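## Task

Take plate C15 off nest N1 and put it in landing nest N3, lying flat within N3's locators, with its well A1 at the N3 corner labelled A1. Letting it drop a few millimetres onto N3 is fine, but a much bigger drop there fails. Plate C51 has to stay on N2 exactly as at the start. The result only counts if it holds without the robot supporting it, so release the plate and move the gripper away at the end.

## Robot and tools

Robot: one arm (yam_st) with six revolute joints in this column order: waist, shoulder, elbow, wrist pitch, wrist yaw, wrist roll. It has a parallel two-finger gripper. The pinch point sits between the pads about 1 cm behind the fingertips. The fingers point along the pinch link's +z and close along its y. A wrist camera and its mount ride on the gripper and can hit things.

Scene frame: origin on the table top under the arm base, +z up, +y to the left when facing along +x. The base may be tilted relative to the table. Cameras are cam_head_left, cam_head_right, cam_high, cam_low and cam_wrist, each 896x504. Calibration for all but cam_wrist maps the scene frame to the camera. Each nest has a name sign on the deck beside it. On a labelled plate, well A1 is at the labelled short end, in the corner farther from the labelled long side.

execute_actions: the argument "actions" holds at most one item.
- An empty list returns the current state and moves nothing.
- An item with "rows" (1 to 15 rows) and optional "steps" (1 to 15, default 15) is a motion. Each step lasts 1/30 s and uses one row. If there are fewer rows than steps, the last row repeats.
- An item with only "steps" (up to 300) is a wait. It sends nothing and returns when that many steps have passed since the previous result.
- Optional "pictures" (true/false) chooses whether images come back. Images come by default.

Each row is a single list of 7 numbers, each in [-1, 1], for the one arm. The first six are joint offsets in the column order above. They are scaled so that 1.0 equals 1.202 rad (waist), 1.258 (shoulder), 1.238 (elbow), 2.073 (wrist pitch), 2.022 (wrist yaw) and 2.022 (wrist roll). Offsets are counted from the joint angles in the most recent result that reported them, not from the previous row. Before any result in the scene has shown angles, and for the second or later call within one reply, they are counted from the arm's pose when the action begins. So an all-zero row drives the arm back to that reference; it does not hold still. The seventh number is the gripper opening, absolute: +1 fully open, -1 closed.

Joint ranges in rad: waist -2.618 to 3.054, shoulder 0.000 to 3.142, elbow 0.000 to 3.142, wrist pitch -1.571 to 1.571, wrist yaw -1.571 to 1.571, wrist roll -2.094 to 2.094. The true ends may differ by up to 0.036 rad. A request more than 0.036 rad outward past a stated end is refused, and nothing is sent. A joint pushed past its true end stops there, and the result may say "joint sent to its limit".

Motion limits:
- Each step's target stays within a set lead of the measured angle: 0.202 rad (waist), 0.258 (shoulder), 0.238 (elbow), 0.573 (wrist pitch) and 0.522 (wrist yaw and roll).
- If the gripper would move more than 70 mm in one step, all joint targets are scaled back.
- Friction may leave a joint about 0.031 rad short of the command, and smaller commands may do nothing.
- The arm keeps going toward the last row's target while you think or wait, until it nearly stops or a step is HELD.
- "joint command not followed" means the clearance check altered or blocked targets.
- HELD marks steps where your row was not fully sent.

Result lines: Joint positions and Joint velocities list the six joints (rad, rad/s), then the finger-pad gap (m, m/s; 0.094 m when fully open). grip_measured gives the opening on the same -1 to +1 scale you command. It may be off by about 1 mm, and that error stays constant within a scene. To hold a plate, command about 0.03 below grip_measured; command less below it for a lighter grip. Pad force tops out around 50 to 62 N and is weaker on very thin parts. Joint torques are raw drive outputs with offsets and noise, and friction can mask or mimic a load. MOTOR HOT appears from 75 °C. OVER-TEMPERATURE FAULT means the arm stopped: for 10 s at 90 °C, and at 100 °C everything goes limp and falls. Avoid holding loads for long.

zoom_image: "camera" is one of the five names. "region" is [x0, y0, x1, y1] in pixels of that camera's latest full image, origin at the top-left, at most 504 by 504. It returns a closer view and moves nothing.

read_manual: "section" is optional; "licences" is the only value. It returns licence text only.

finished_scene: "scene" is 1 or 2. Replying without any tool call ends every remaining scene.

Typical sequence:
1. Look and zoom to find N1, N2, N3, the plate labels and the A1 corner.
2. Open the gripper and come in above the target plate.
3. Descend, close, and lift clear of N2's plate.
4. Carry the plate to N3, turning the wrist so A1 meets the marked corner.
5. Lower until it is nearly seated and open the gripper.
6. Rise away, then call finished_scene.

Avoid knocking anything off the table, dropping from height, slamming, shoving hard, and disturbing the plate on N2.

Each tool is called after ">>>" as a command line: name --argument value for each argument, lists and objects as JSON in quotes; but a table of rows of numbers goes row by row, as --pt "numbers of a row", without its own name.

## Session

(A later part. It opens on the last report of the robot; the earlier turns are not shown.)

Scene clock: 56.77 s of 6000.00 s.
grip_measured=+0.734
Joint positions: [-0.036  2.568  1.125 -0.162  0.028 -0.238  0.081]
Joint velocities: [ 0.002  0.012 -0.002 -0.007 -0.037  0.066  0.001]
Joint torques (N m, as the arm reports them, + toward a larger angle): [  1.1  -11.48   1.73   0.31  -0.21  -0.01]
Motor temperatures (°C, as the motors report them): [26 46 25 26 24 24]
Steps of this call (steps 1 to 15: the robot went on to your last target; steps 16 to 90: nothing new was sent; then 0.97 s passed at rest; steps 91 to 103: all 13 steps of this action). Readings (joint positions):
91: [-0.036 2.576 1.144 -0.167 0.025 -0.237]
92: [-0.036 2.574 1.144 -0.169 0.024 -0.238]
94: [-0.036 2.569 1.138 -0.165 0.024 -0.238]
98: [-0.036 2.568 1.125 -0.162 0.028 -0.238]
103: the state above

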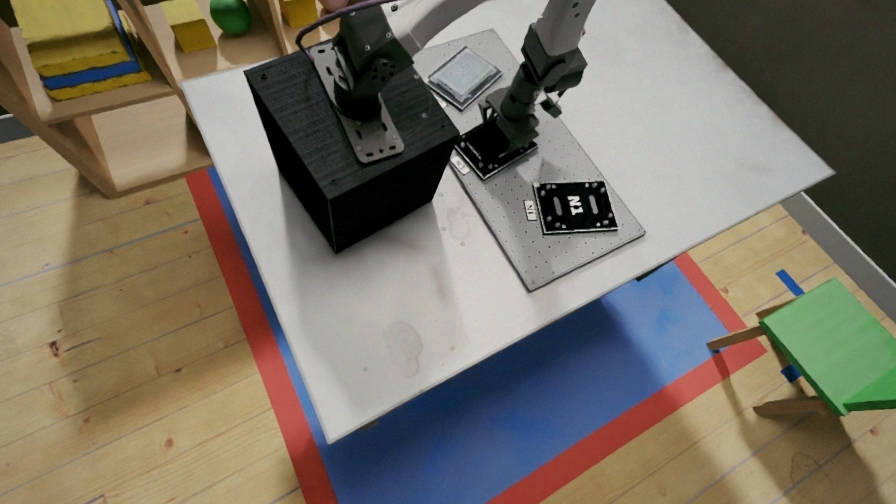

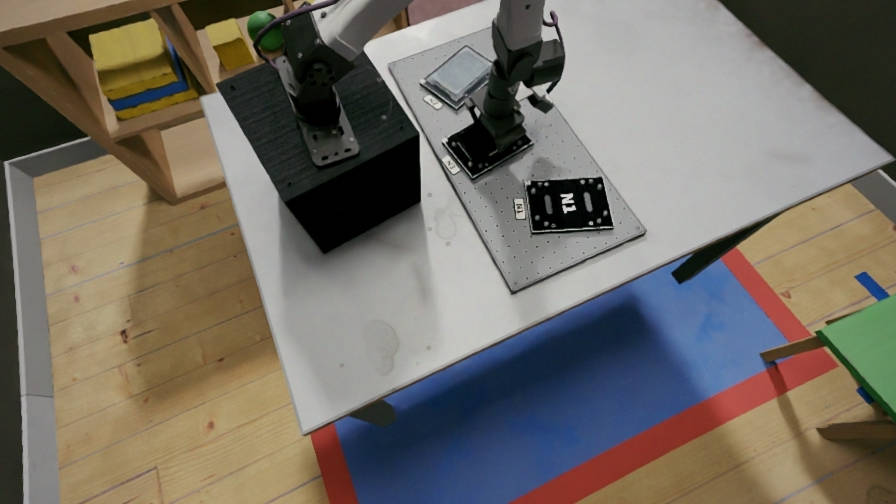

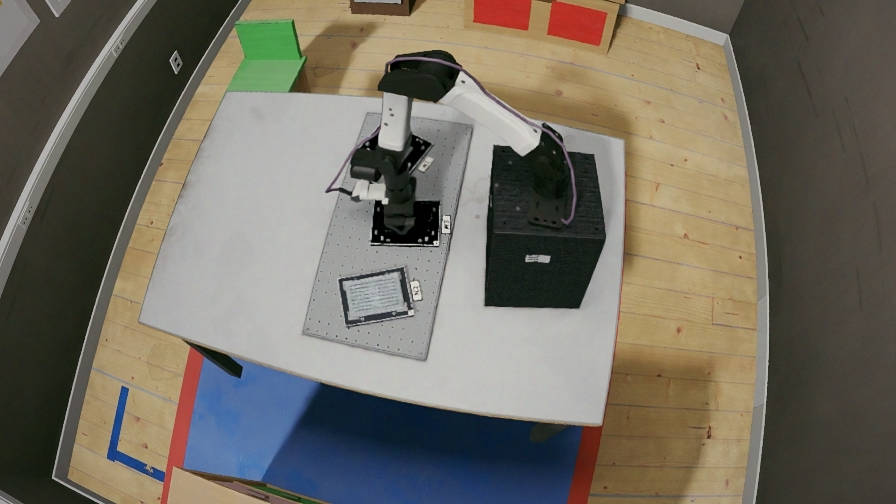

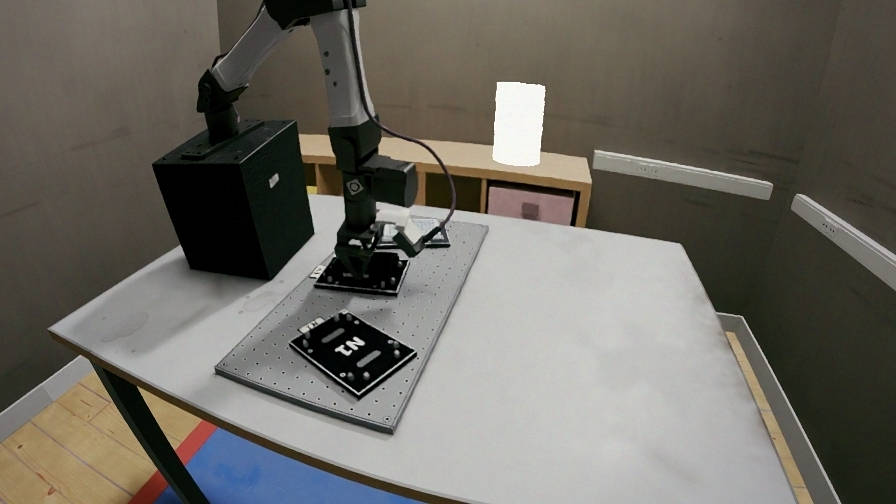

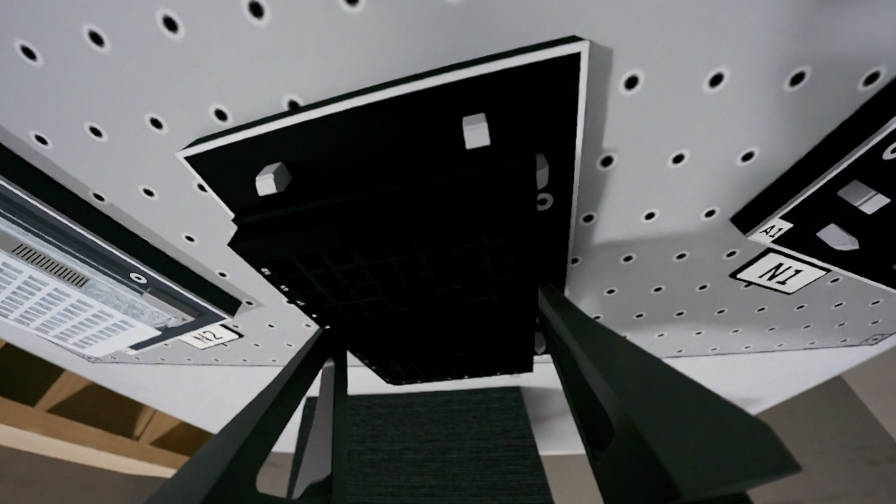

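>>> execute_actions --actions '[{"rows":[[0,0.015,0,0.004,0,0,0.7],[0,0.025,0,0.008,0,0,0.7],[0,0.035,0,0.012,0,0,0.7]],"steps":10}]'

Scene clock: 57.97 s of 6000.00 s.
grip_measured=+0.734
Joint positions: [-0.036  2.586  1.125 -0.14   0.029 -0.241  0.081]
Joint velocities: [ 0.007 -0.027 -0.002  0.051 -0.095  0.066  0.   ]
Joint torques (N m, as the arm reports them, + toward a larger angle): [ 0.92 -8.92  2.5   0.39 -0.21 -0.05]
Motor temperatures (°C, as the motors report them): [26 46 24 26 24 24]
Steps of this call (steps 1 to 15: the robot went on to your last target; steps 16 to 26: nothing new was sent; steps 27 to 36: all 10 steps of this action). Readings (joint positions):
27: [-0.036 2.568 1.125 -0.162 0.028 -0.238]
28: [-0.036 2.569 1.125 -0.161 0.028 -0.238]
30: [-0.036 2.576 1.125 -0.152 0.029 -0.238]
34: [-0.036 2.585 1.125 -0.141 0.029 -0.241]
36: the state above

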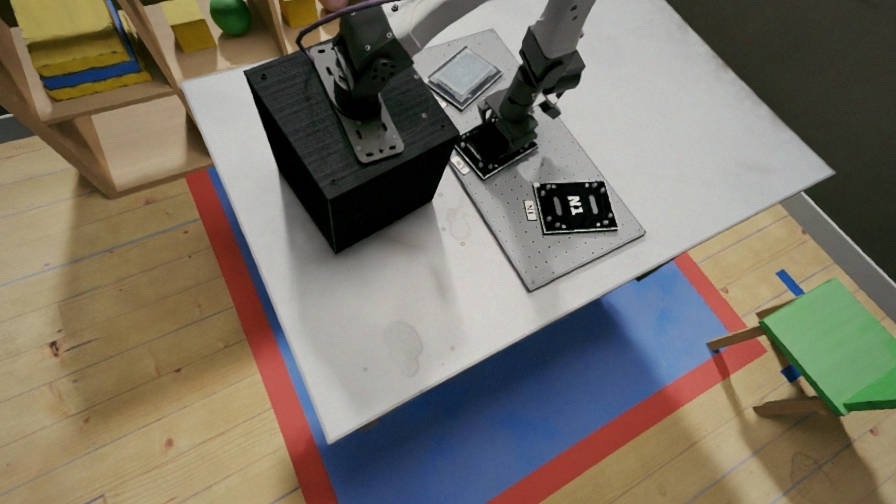

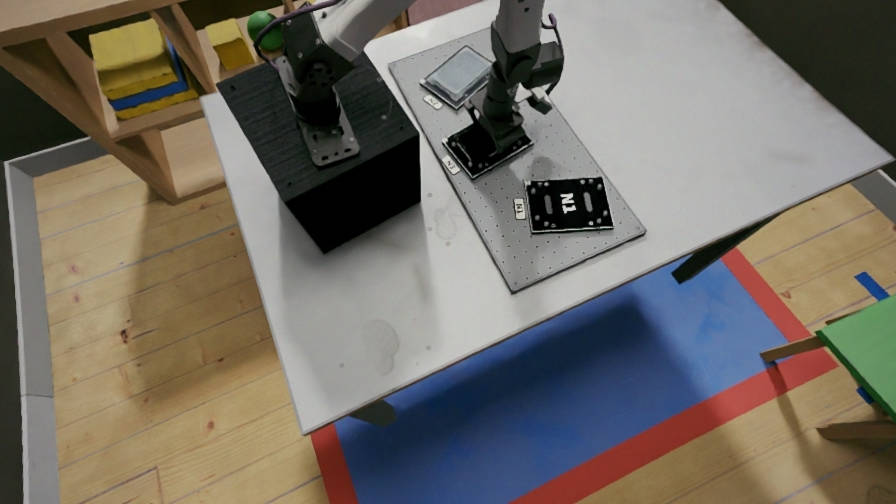

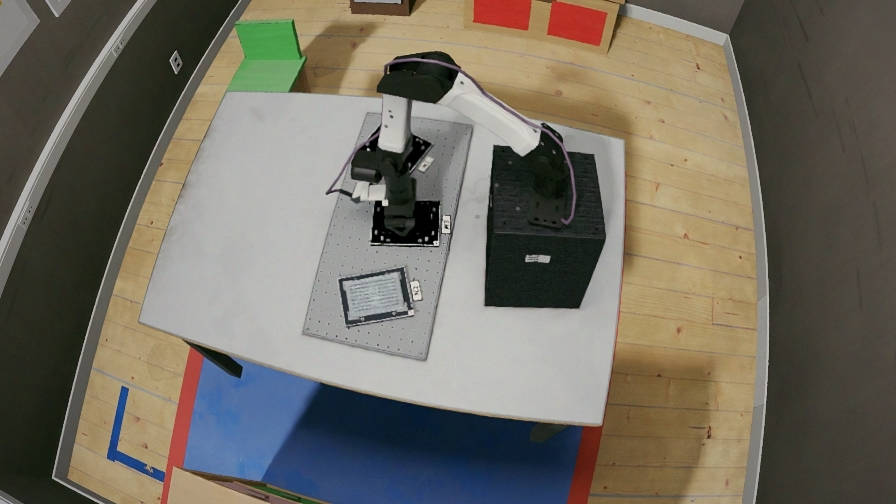

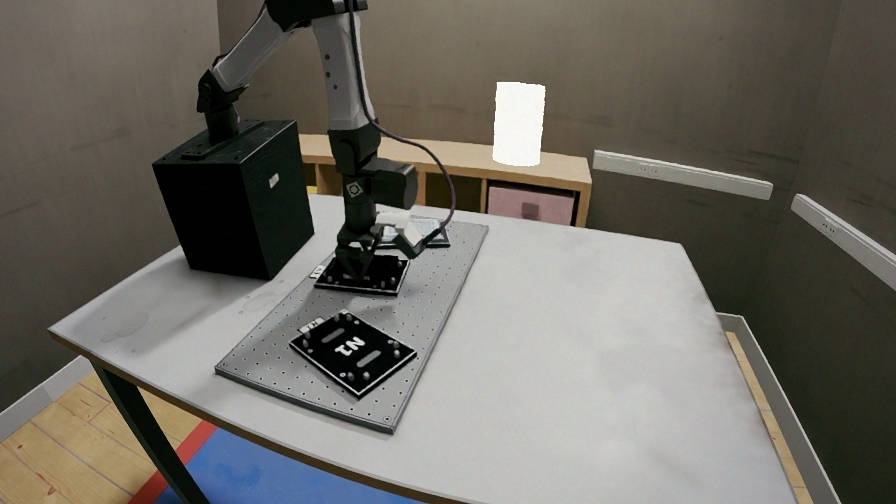

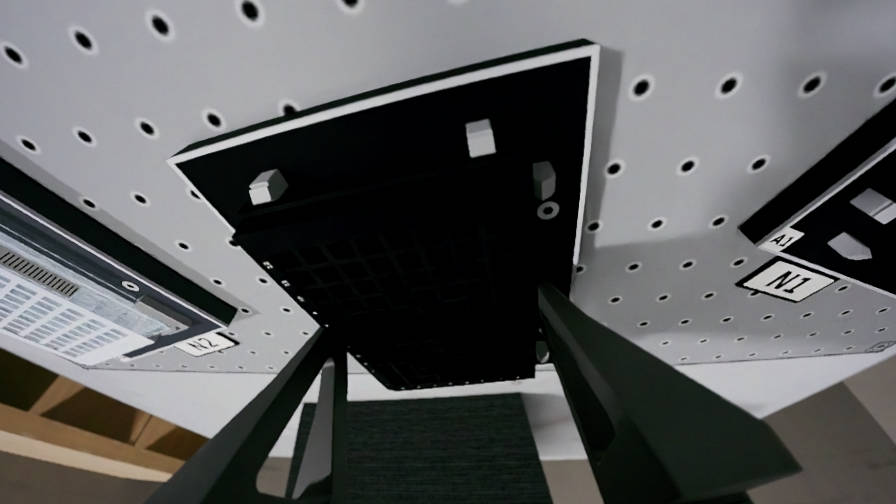

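>>> zoom_image --camera "cam_low" --region '[305,240,415,300]'

>>> zoom_image --camera "cam_head_right" --region '[435,100,545,185]'

Region (305, 240, 415, 300) of cam_low's 896x504 image, scaled by 4.582, with more detail than that image has; it fills the top 275 rows of this view, and the rest is white.

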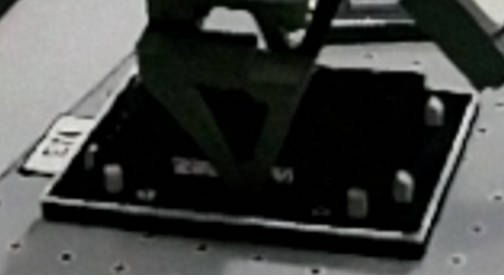

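Region (435, 100, 545, 185) of cam_head_right's 896x504 image, scaled by 4.582, with more detail than that image has; it fills the top 389 rows of this view, and the rest is white.

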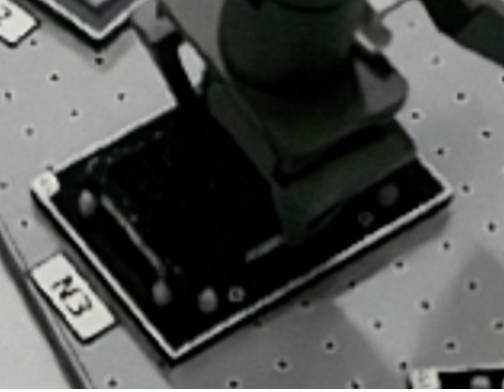

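>>> execute_actions --actions '[{"rows":[[0,-0.01,0,0.008,0,0,0.7],[0,-0.01,0,0.012,0,0,0.7],[0,-0.01,0,0.012,0,0,0.7],[0,0.01,0,0.01,0,0,0.7],[0,0.02,0,0.01,0,0,0.7],[0,0.03,0,0.01,0,0,0.7]],"steps":13}]'

>>> zoom_image --camera "cam_low" --region '[305,240,415,300]'

>>> zoom_image --camera "cam_head_right" --region '[435,100,545,185]'

Scene clock: 61.07 s of 6000.00 s.
grip_measured=+0.734
Joint positions: [-0.036  2.589  1.125 -0.134  0.03  -0.241  0.081]
Joint velocities: [ 0.012 -0.017 -0.012 -0.007 -0.081 -0.037 -0.   ]
Joint torques (N m, as the arm reports them, + toward a larger angle): [ 1.11 -8.48  2.46  0.51 -0.17 -0.11]
Motor temperatures (°C, as the motors report them): [26 46 24 26 24 24]
Steps of this call (steps 1 to 15: the robot went on to your last target; steps 16 to 80: nothing new was sent; steps 81 to 93: all 13 steps of this action). Readings (joint positions):
81: [-0.036 2.586 1.125 -0.139 0.029 -0.241]
82: [-0.036 2.586 1.125 -0.138 0.029 -0.241]
84: [-0.036 2.586 1.125 -0.138 0.029 -0.241]
88: [-0.036 2.589 1.125 -0.134 0.030 -0.241]
93: the state above

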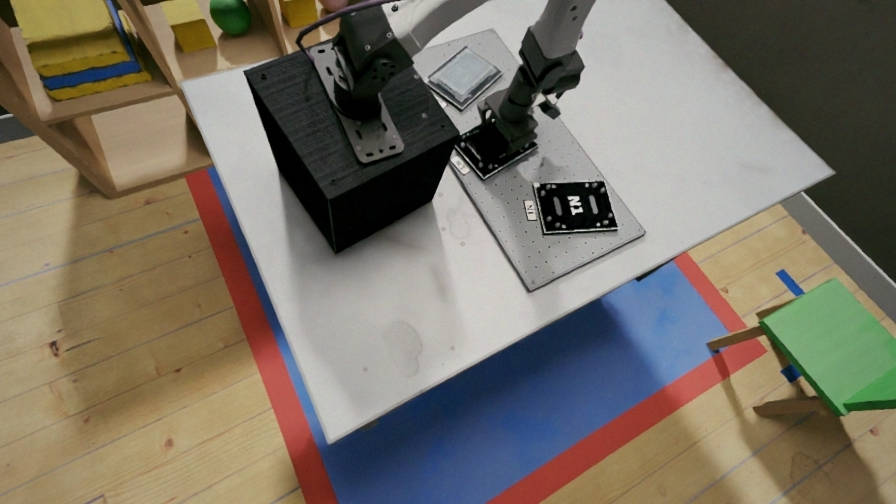

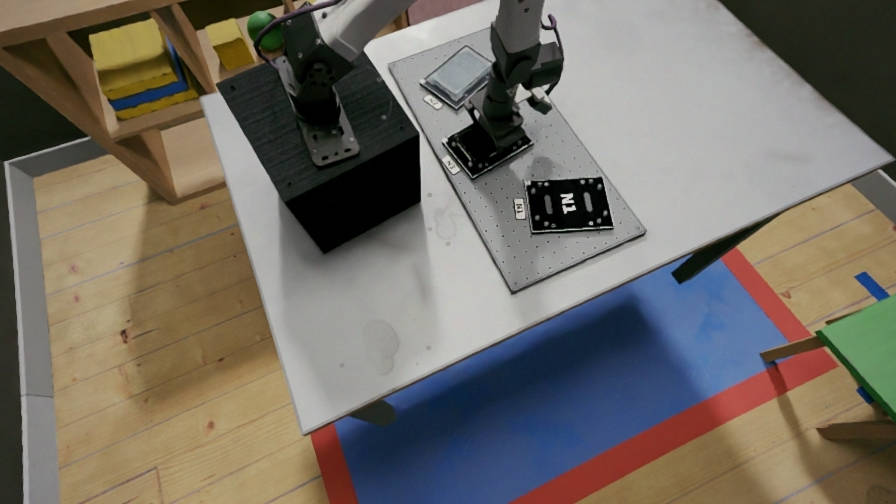

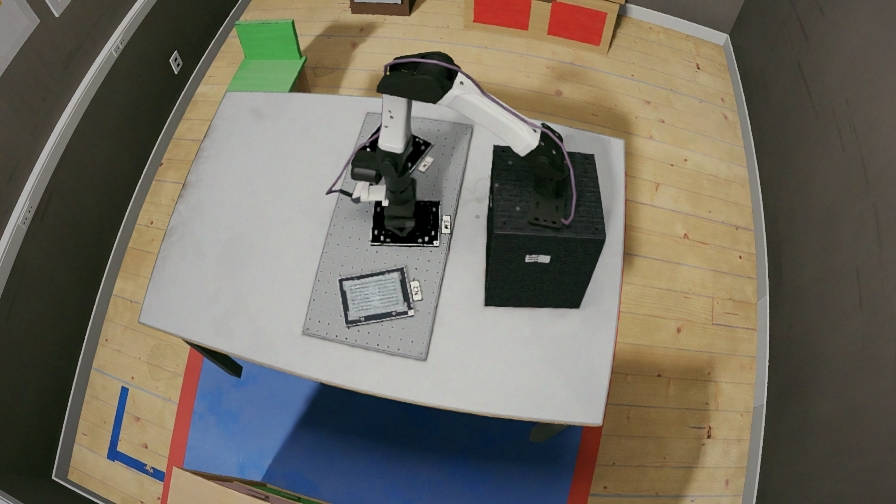

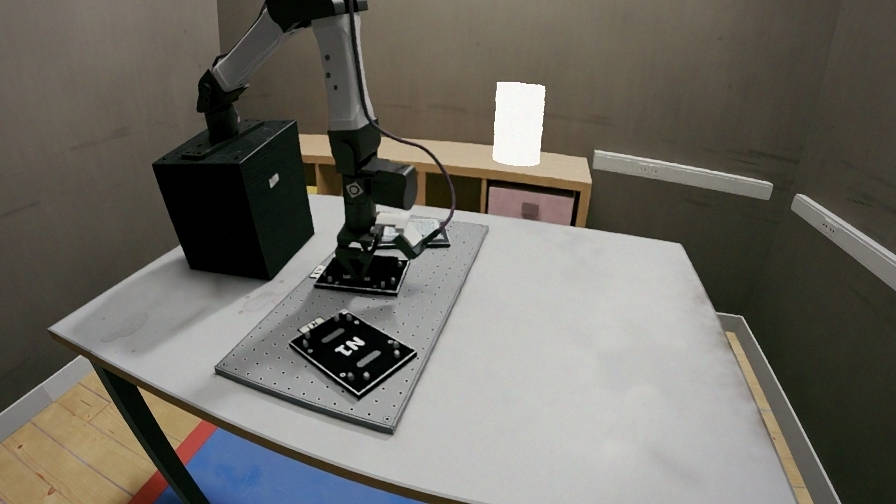

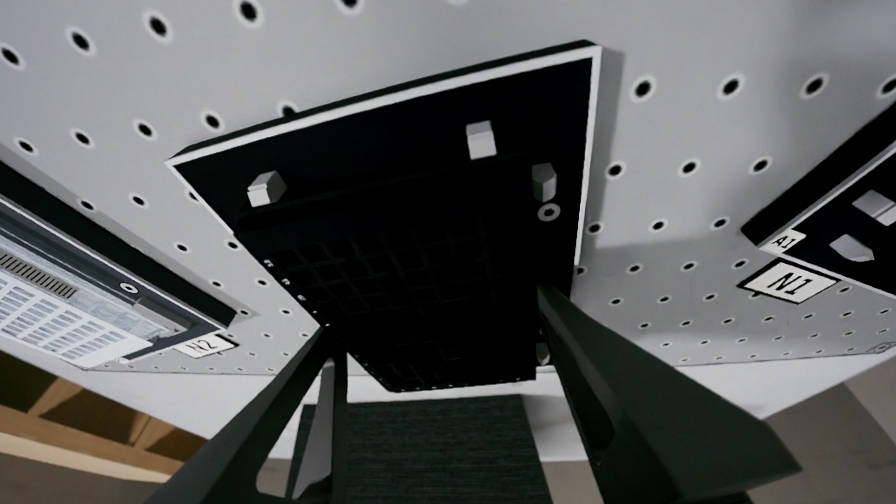

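Region (305, 240, 415, 300) of cam_low's 896x504 image, scaled by 4.582, with more detail than that image has; it fills the top 275 rows of this view, and the rest is white.

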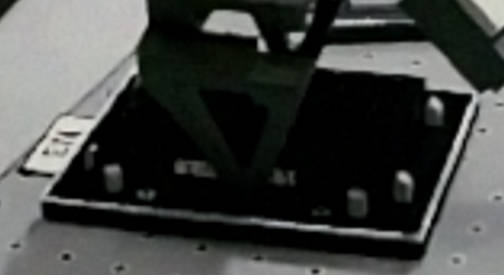

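Region (435, 100, 545, 185) of cam_head_right's 896x504 image, scaled by 4.582, with more detail than that image has; it fills the top 389 rows of this view, and the rest is white.

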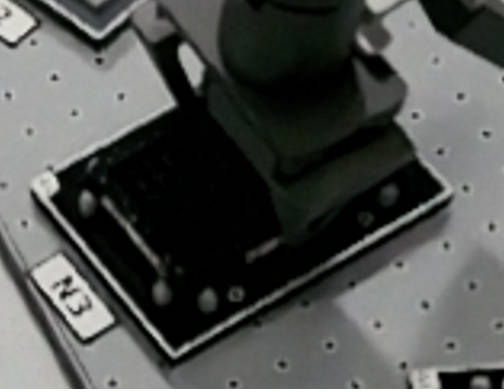

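>>> execute_actions --actions '[{"rows":[[0,-0.03,0,0,0,0,0.7],[0,-0.03,0.02,0,0,0,0.7],[0,-0.015,0.035,0,0,0,0.7],[0,-0.005,0.035,0,0,0,0.7],[0,-0.005,0.025,0,0,0,0.7],[0,-0.005,0.014,0,0,0,0.7],[0,-0.005,0.014,0,0,0,0.7],[0,0.01,0.014,0,0,0,0.7],[0,0.02,0.014,0,0,0,0.7],[0,0.03,0.014,0,0,0,0.7]],"steps":15}]'

>>> zoom_image --camera "cam_low" --region '[305,240,415,300]'

>>> zoom_image --camera "cam_head_right" --region '[435,100,545,185]'

Scene clock: 63.70 s of 6000.00 s.
grip_measured=+0.734
Joint positions: [-0.036  2.592  1.133 -0.147  0.031 -0.241  0.081]
Joint velocities: [-0.012 -0.007  0.017  0.007 -0.022  0.022  0.   ]
Joint torques (N m, as the arm reports them, + toward a larger angle): [ 1.08 -8.2   3.17  0.47 -0.16 -0.06]
Motor temperatures (°C, as the motors report them): [26 45 24 26 24 24]
Steps of this call (steps 1 to 15: the robot went on to your last target; steps 16 to 64: nothing new was sent; steps 65 to 79: all 15 steps of this action). Readings (joint positions):
65: [-0.036 2.587 1.125 -0.135 0.030 -0.241]
66: [-0.036 2.585 1.125 -0.137 0.030 -0.241]
68: [-0.036 2.585 1.133 -0.149 0.030 -0.241]
72: [-0.036 2.585 1.133 -0.153 0.029 -0.241]
79: the state above

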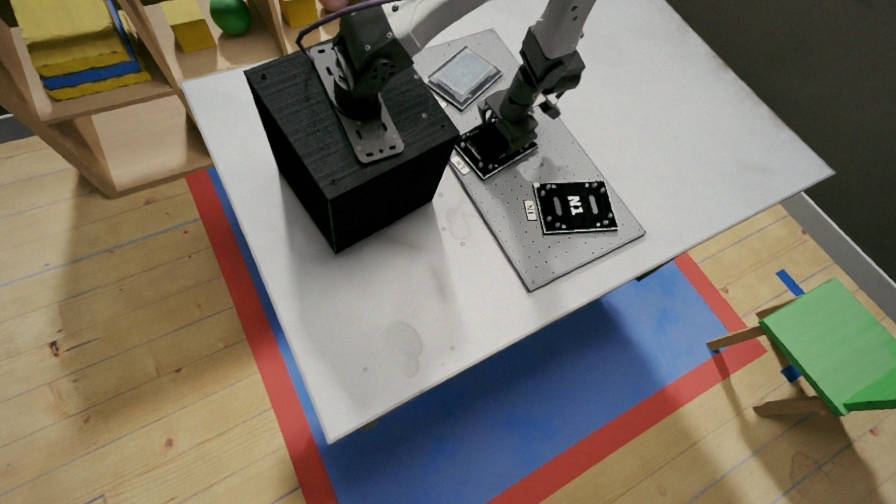

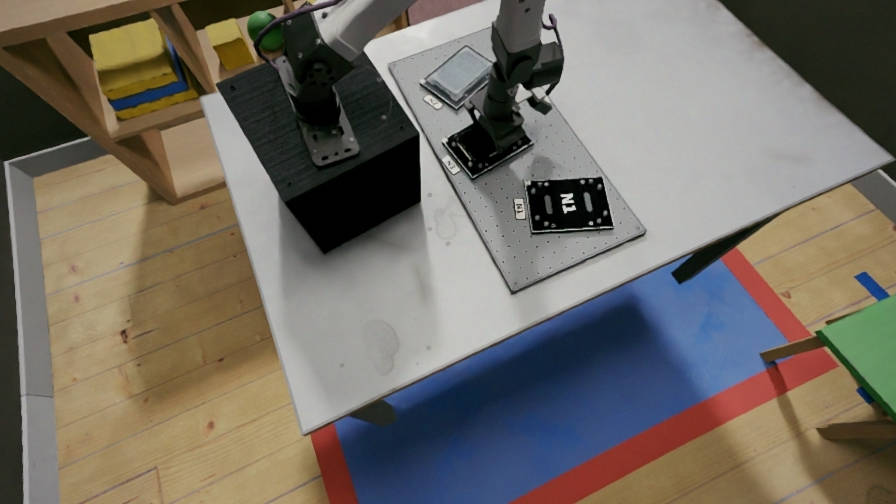

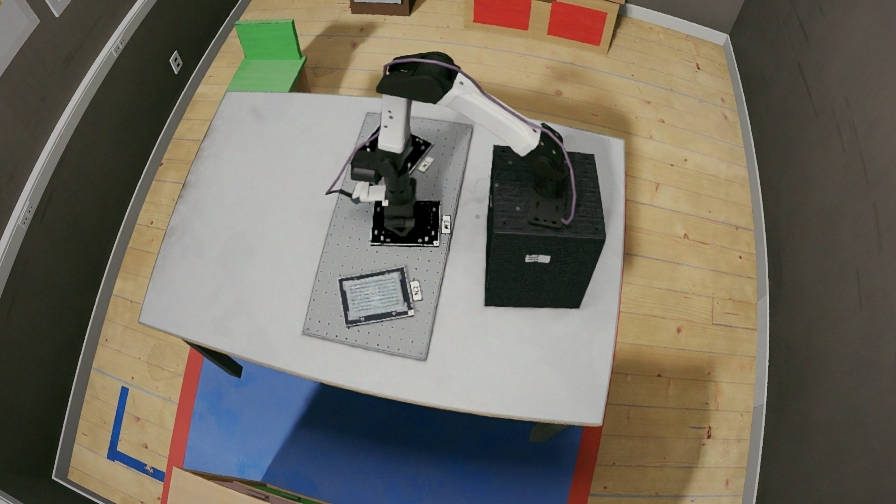

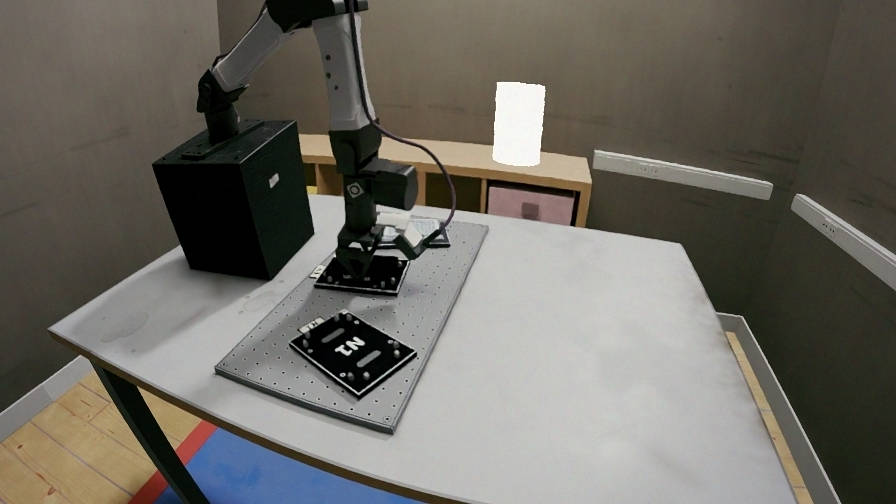

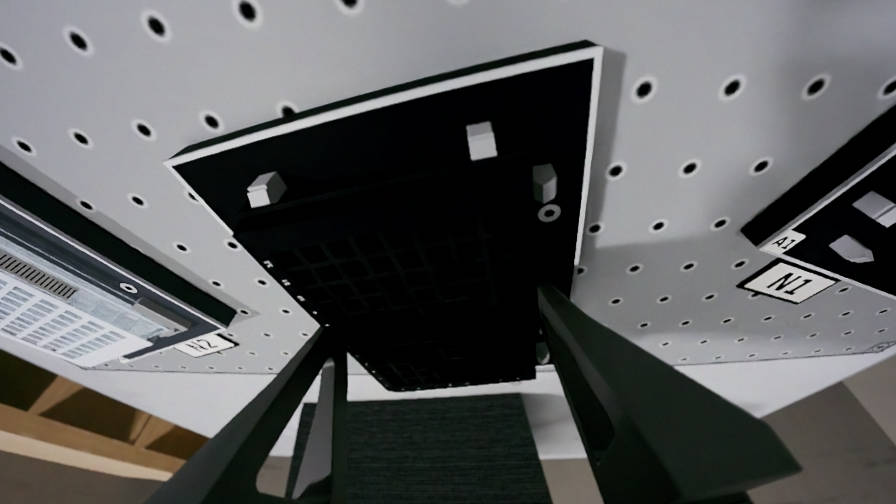

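Region (305, 240, 415, 300) of cam_low's 896x504 image, scaled by 4.582, with more detail than that image has; it fills the top 275 rows of this view, and the rest is white.

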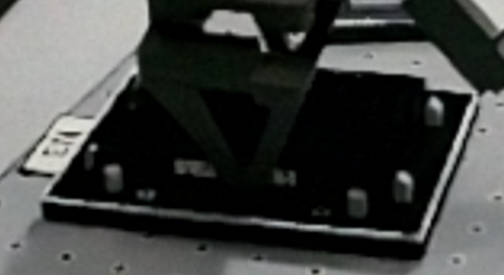

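Region (435, 100, 545, 185) of cam_head_right's 896x504 image, scaled by 4.582, with more detail than that image has; it fills the top 389 rows of this view, and the rest is white.

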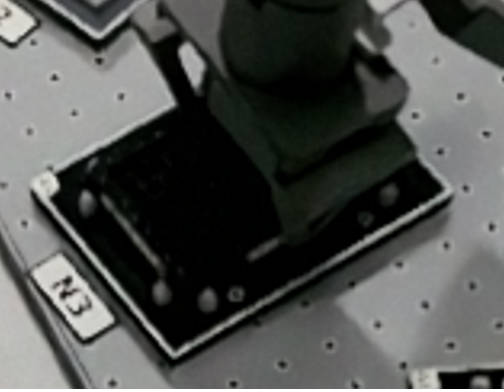

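>>> execute_actions --actions '[{"rows":[[0,0,0,0,0,0,0.85]],"steps":15}]'

Scene clock: 67.10 s of 6000.00 s.
grip_measured=+0.848
Joint positions: [-0.036  2.592  1.133 -0.147  0.029 -0.241  0.087]
Joint velocities: [-0.007 -0.017 -0.002 -0.037 -0.022  0.007  0.001]
Joint torques (N m, as the arm reports them, + toward a larger angle): [  1.1  -11.01   2.49   0.33  -0.15  -0.11]
Motor temperatures (°C, as the motors report them): [26 45 24 26 24 24]
Steps of this call (steps 1 to 15: the robot went on to your last target; steps 16 to 87: nothing new was sent; steps 88 to 102: all 15 steps of this action). Readings (joint positions):
88: [-0.036 2.592 1.133 -0.147 0.031 -0.241]
89: [-0.036 2.592 1.133 -0.147 0.030 -0.241]
91: [-0.036 2.592 1.133 -0.147 0.029 -0.241]
95: [-0.036 2.592 1.133 -0.147 0.029 -0.241]
102: the state above

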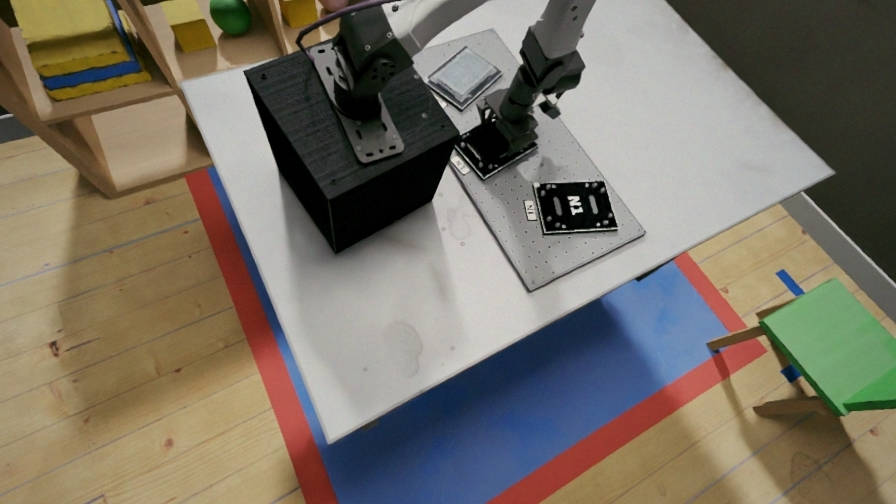

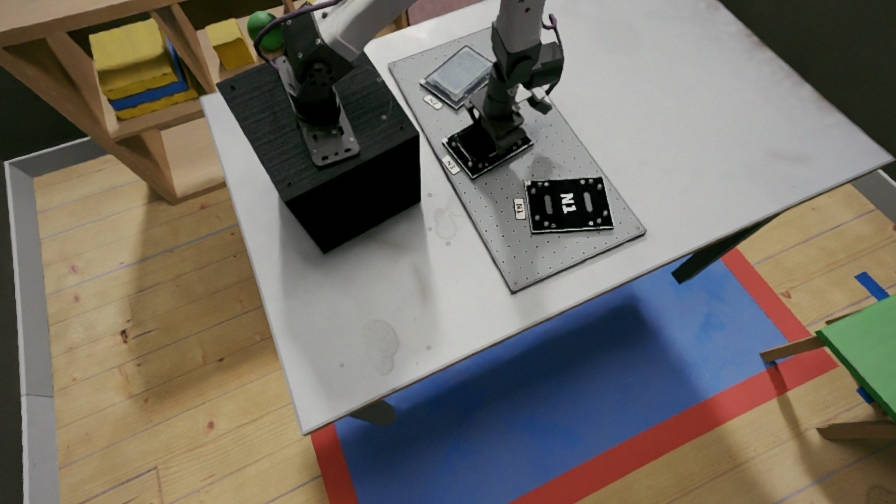

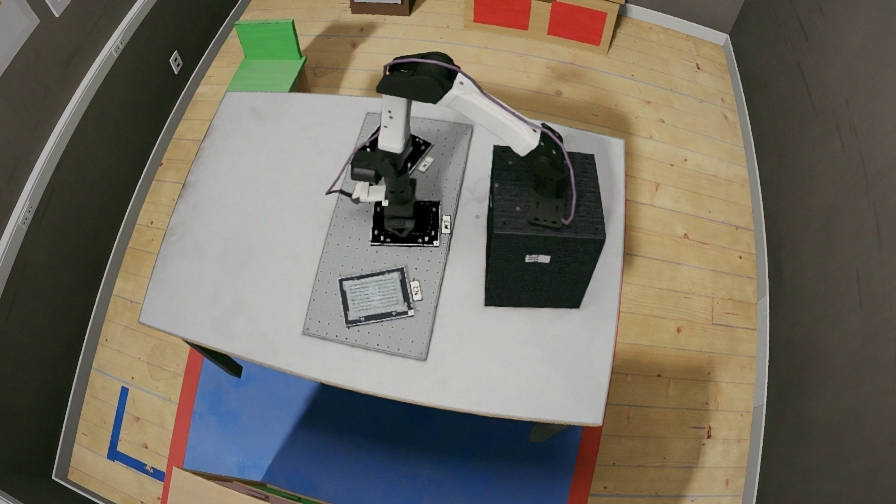

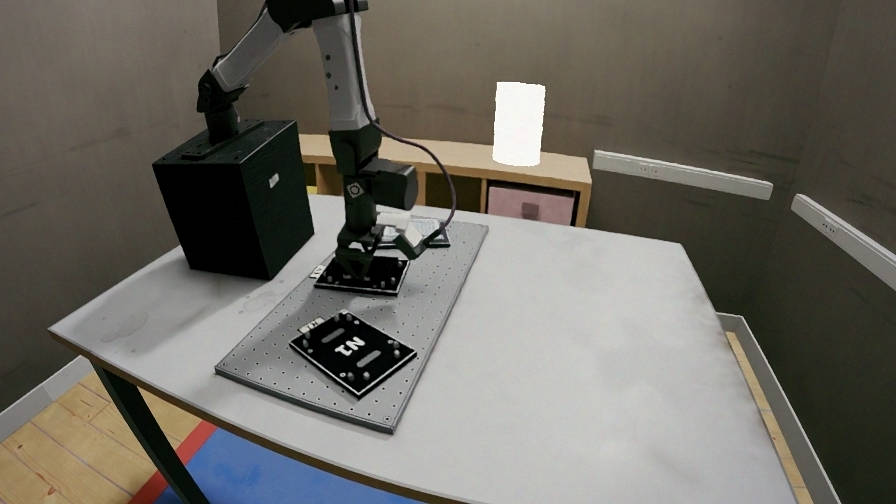

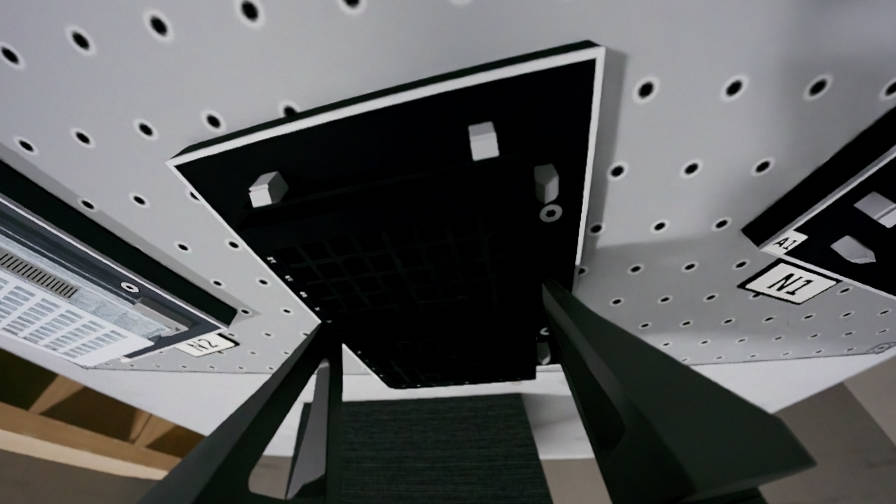

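Lift and inspect.

>>> execute_actions --actions '[{"rows":[[0,-0.02,0,-0.012,0,0,1],[0,-0.04,0,-0.024,0,0,1],[0,-0.06,0,-0.036,0,0,1],[0,-0.08,0,-0.048,0,0,1],[0,-0.1,0,-0.06,0,0,1],[0,-0.13,0,-0.07,0,0,1],[0,-0.16,0,-0.08,0,0,1],[0,-0.19,0,-0.09,0,0,1],[0,-0.22,0,-0.1,0,0,1],[0,-0.25,0,-0.1,0,0,1]],"steps":15}]'

>>> zoom_image --camera "cam_low" --region '[290,230,430,310]'

>>> zoom_image --camera "cam_head_right" --region '[425,100,555,190]'

Scene clock: 68.90 s of 6000.00 s.
grip_measured=+1.000
Joint positions: [-0.036  2.269  1.136 -0.309  0.028 -0.241  0.094]
Joint velocities: [-0.012 -0.007 -0.017  0.081 -0.007 -0.022  0.   ]
Joint torques (N m, as the arm reports them, + toward a larger angle): [  1.29 -10.51   4.31   0.24  -0.16  -0.11]
Motor temperatures (°C, as the motors report them): [26 45 24 26 24 24]
Steps of this call (steps 1 to 15: the robot went on to your last target; steps 16 to 39: nothing new was sent; steps 40 to 54: all 15 steps of this action). Readings (joint positions):
40: [-0.036 2.590 1.133 -0.150 0.028 -0.241]
41: [-0.036 2.586 1.133 -0.157 0.028 -0.241]
43: [-0.036 2.568 1.133 -0.187 0.028 -0.241]
47: [-0.036 2.463 1.133 -0.265 0.028 -0.241]
54: the state above

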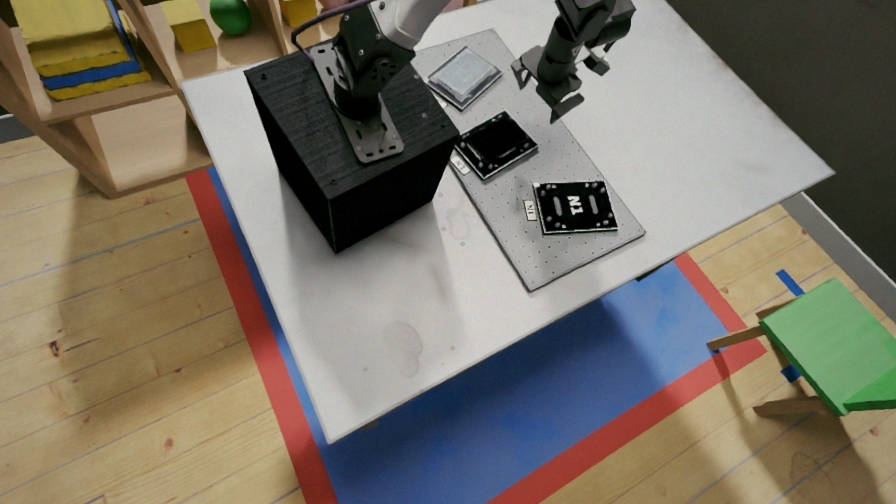

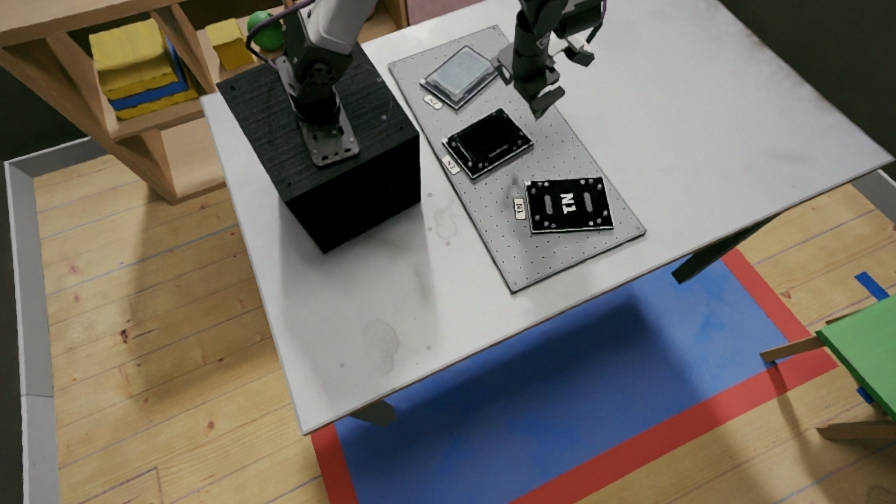

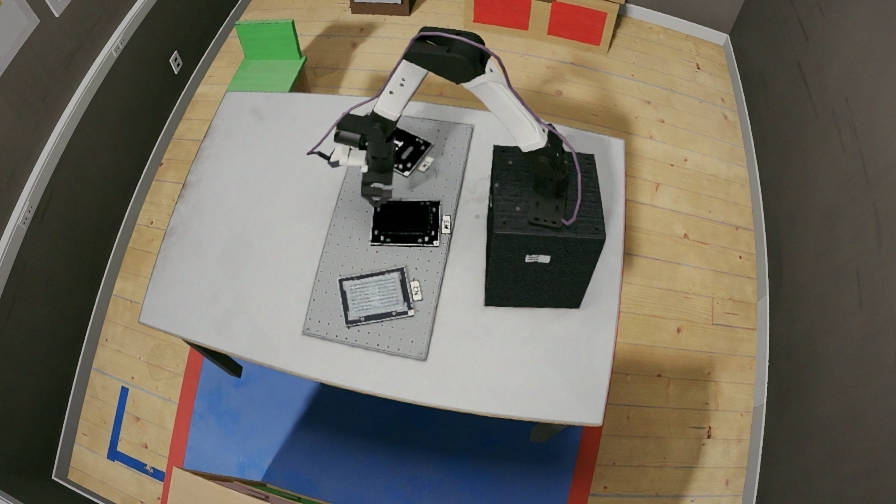

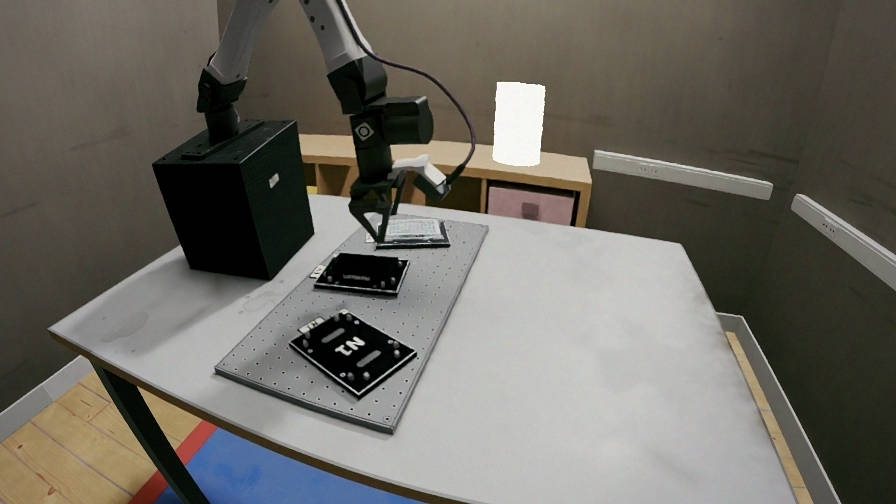

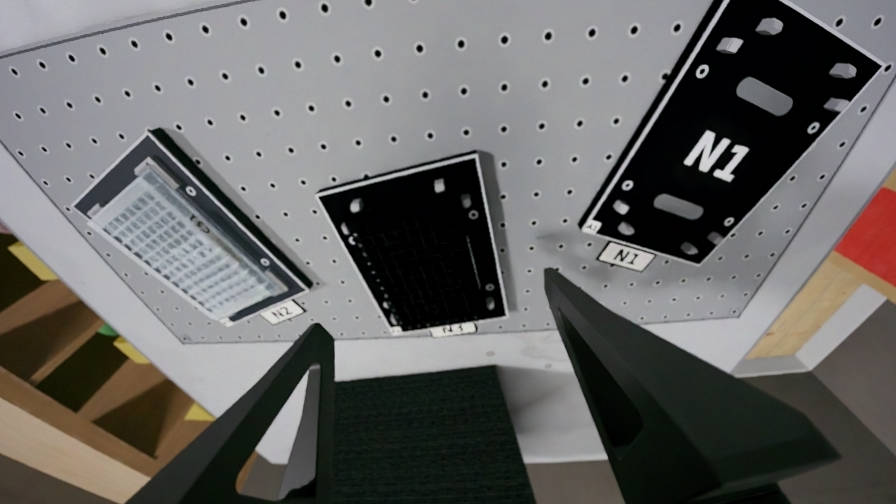

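Region (290, 230, 430, 310) of cam_low's 896x504 image, scaled by 3.600, with more detail than that image has; it fills the top 288 rows of this view, and the rest is white.

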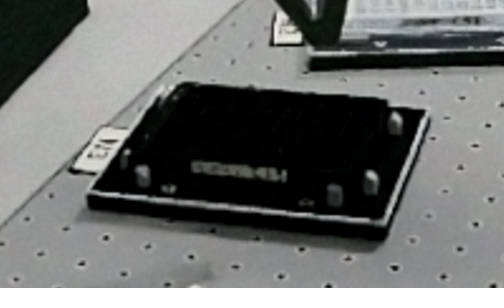

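Region (425, 100, 555, 190) of cam_head_right's 896x504 image, scaled by 3.877, with more detail than that image has; it fills the top 349 rows of this view, and the rest is white.

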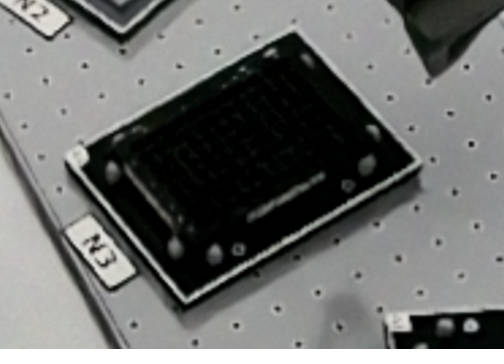

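>>> zoom_image --camera "cam_wrist" --region '[300,140,530,345]'

>>> zoom_image --camera "cam_high" --region '[355,185,465,260]'

Region (300, 140, 530, 345) of cam_wrist's 896x504 image, scaled by 2.191, with more detail than that image has; it fills the top 449 rows of this view, and the rest is white.

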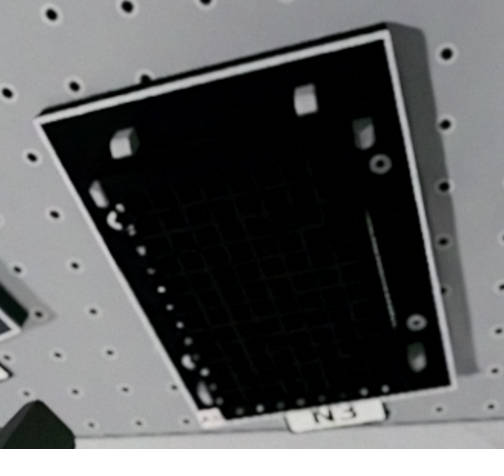

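Region (355, 185, 465, 260) of cam_high's 896x504 image, scaled by 4.582, with more detail than that image has; it fills the top 344 rows of this view, and the rest is white.

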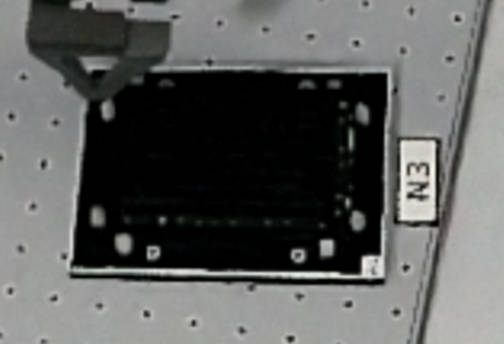

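>>> finished_scene --scene 2

The scene is finished: the task was done.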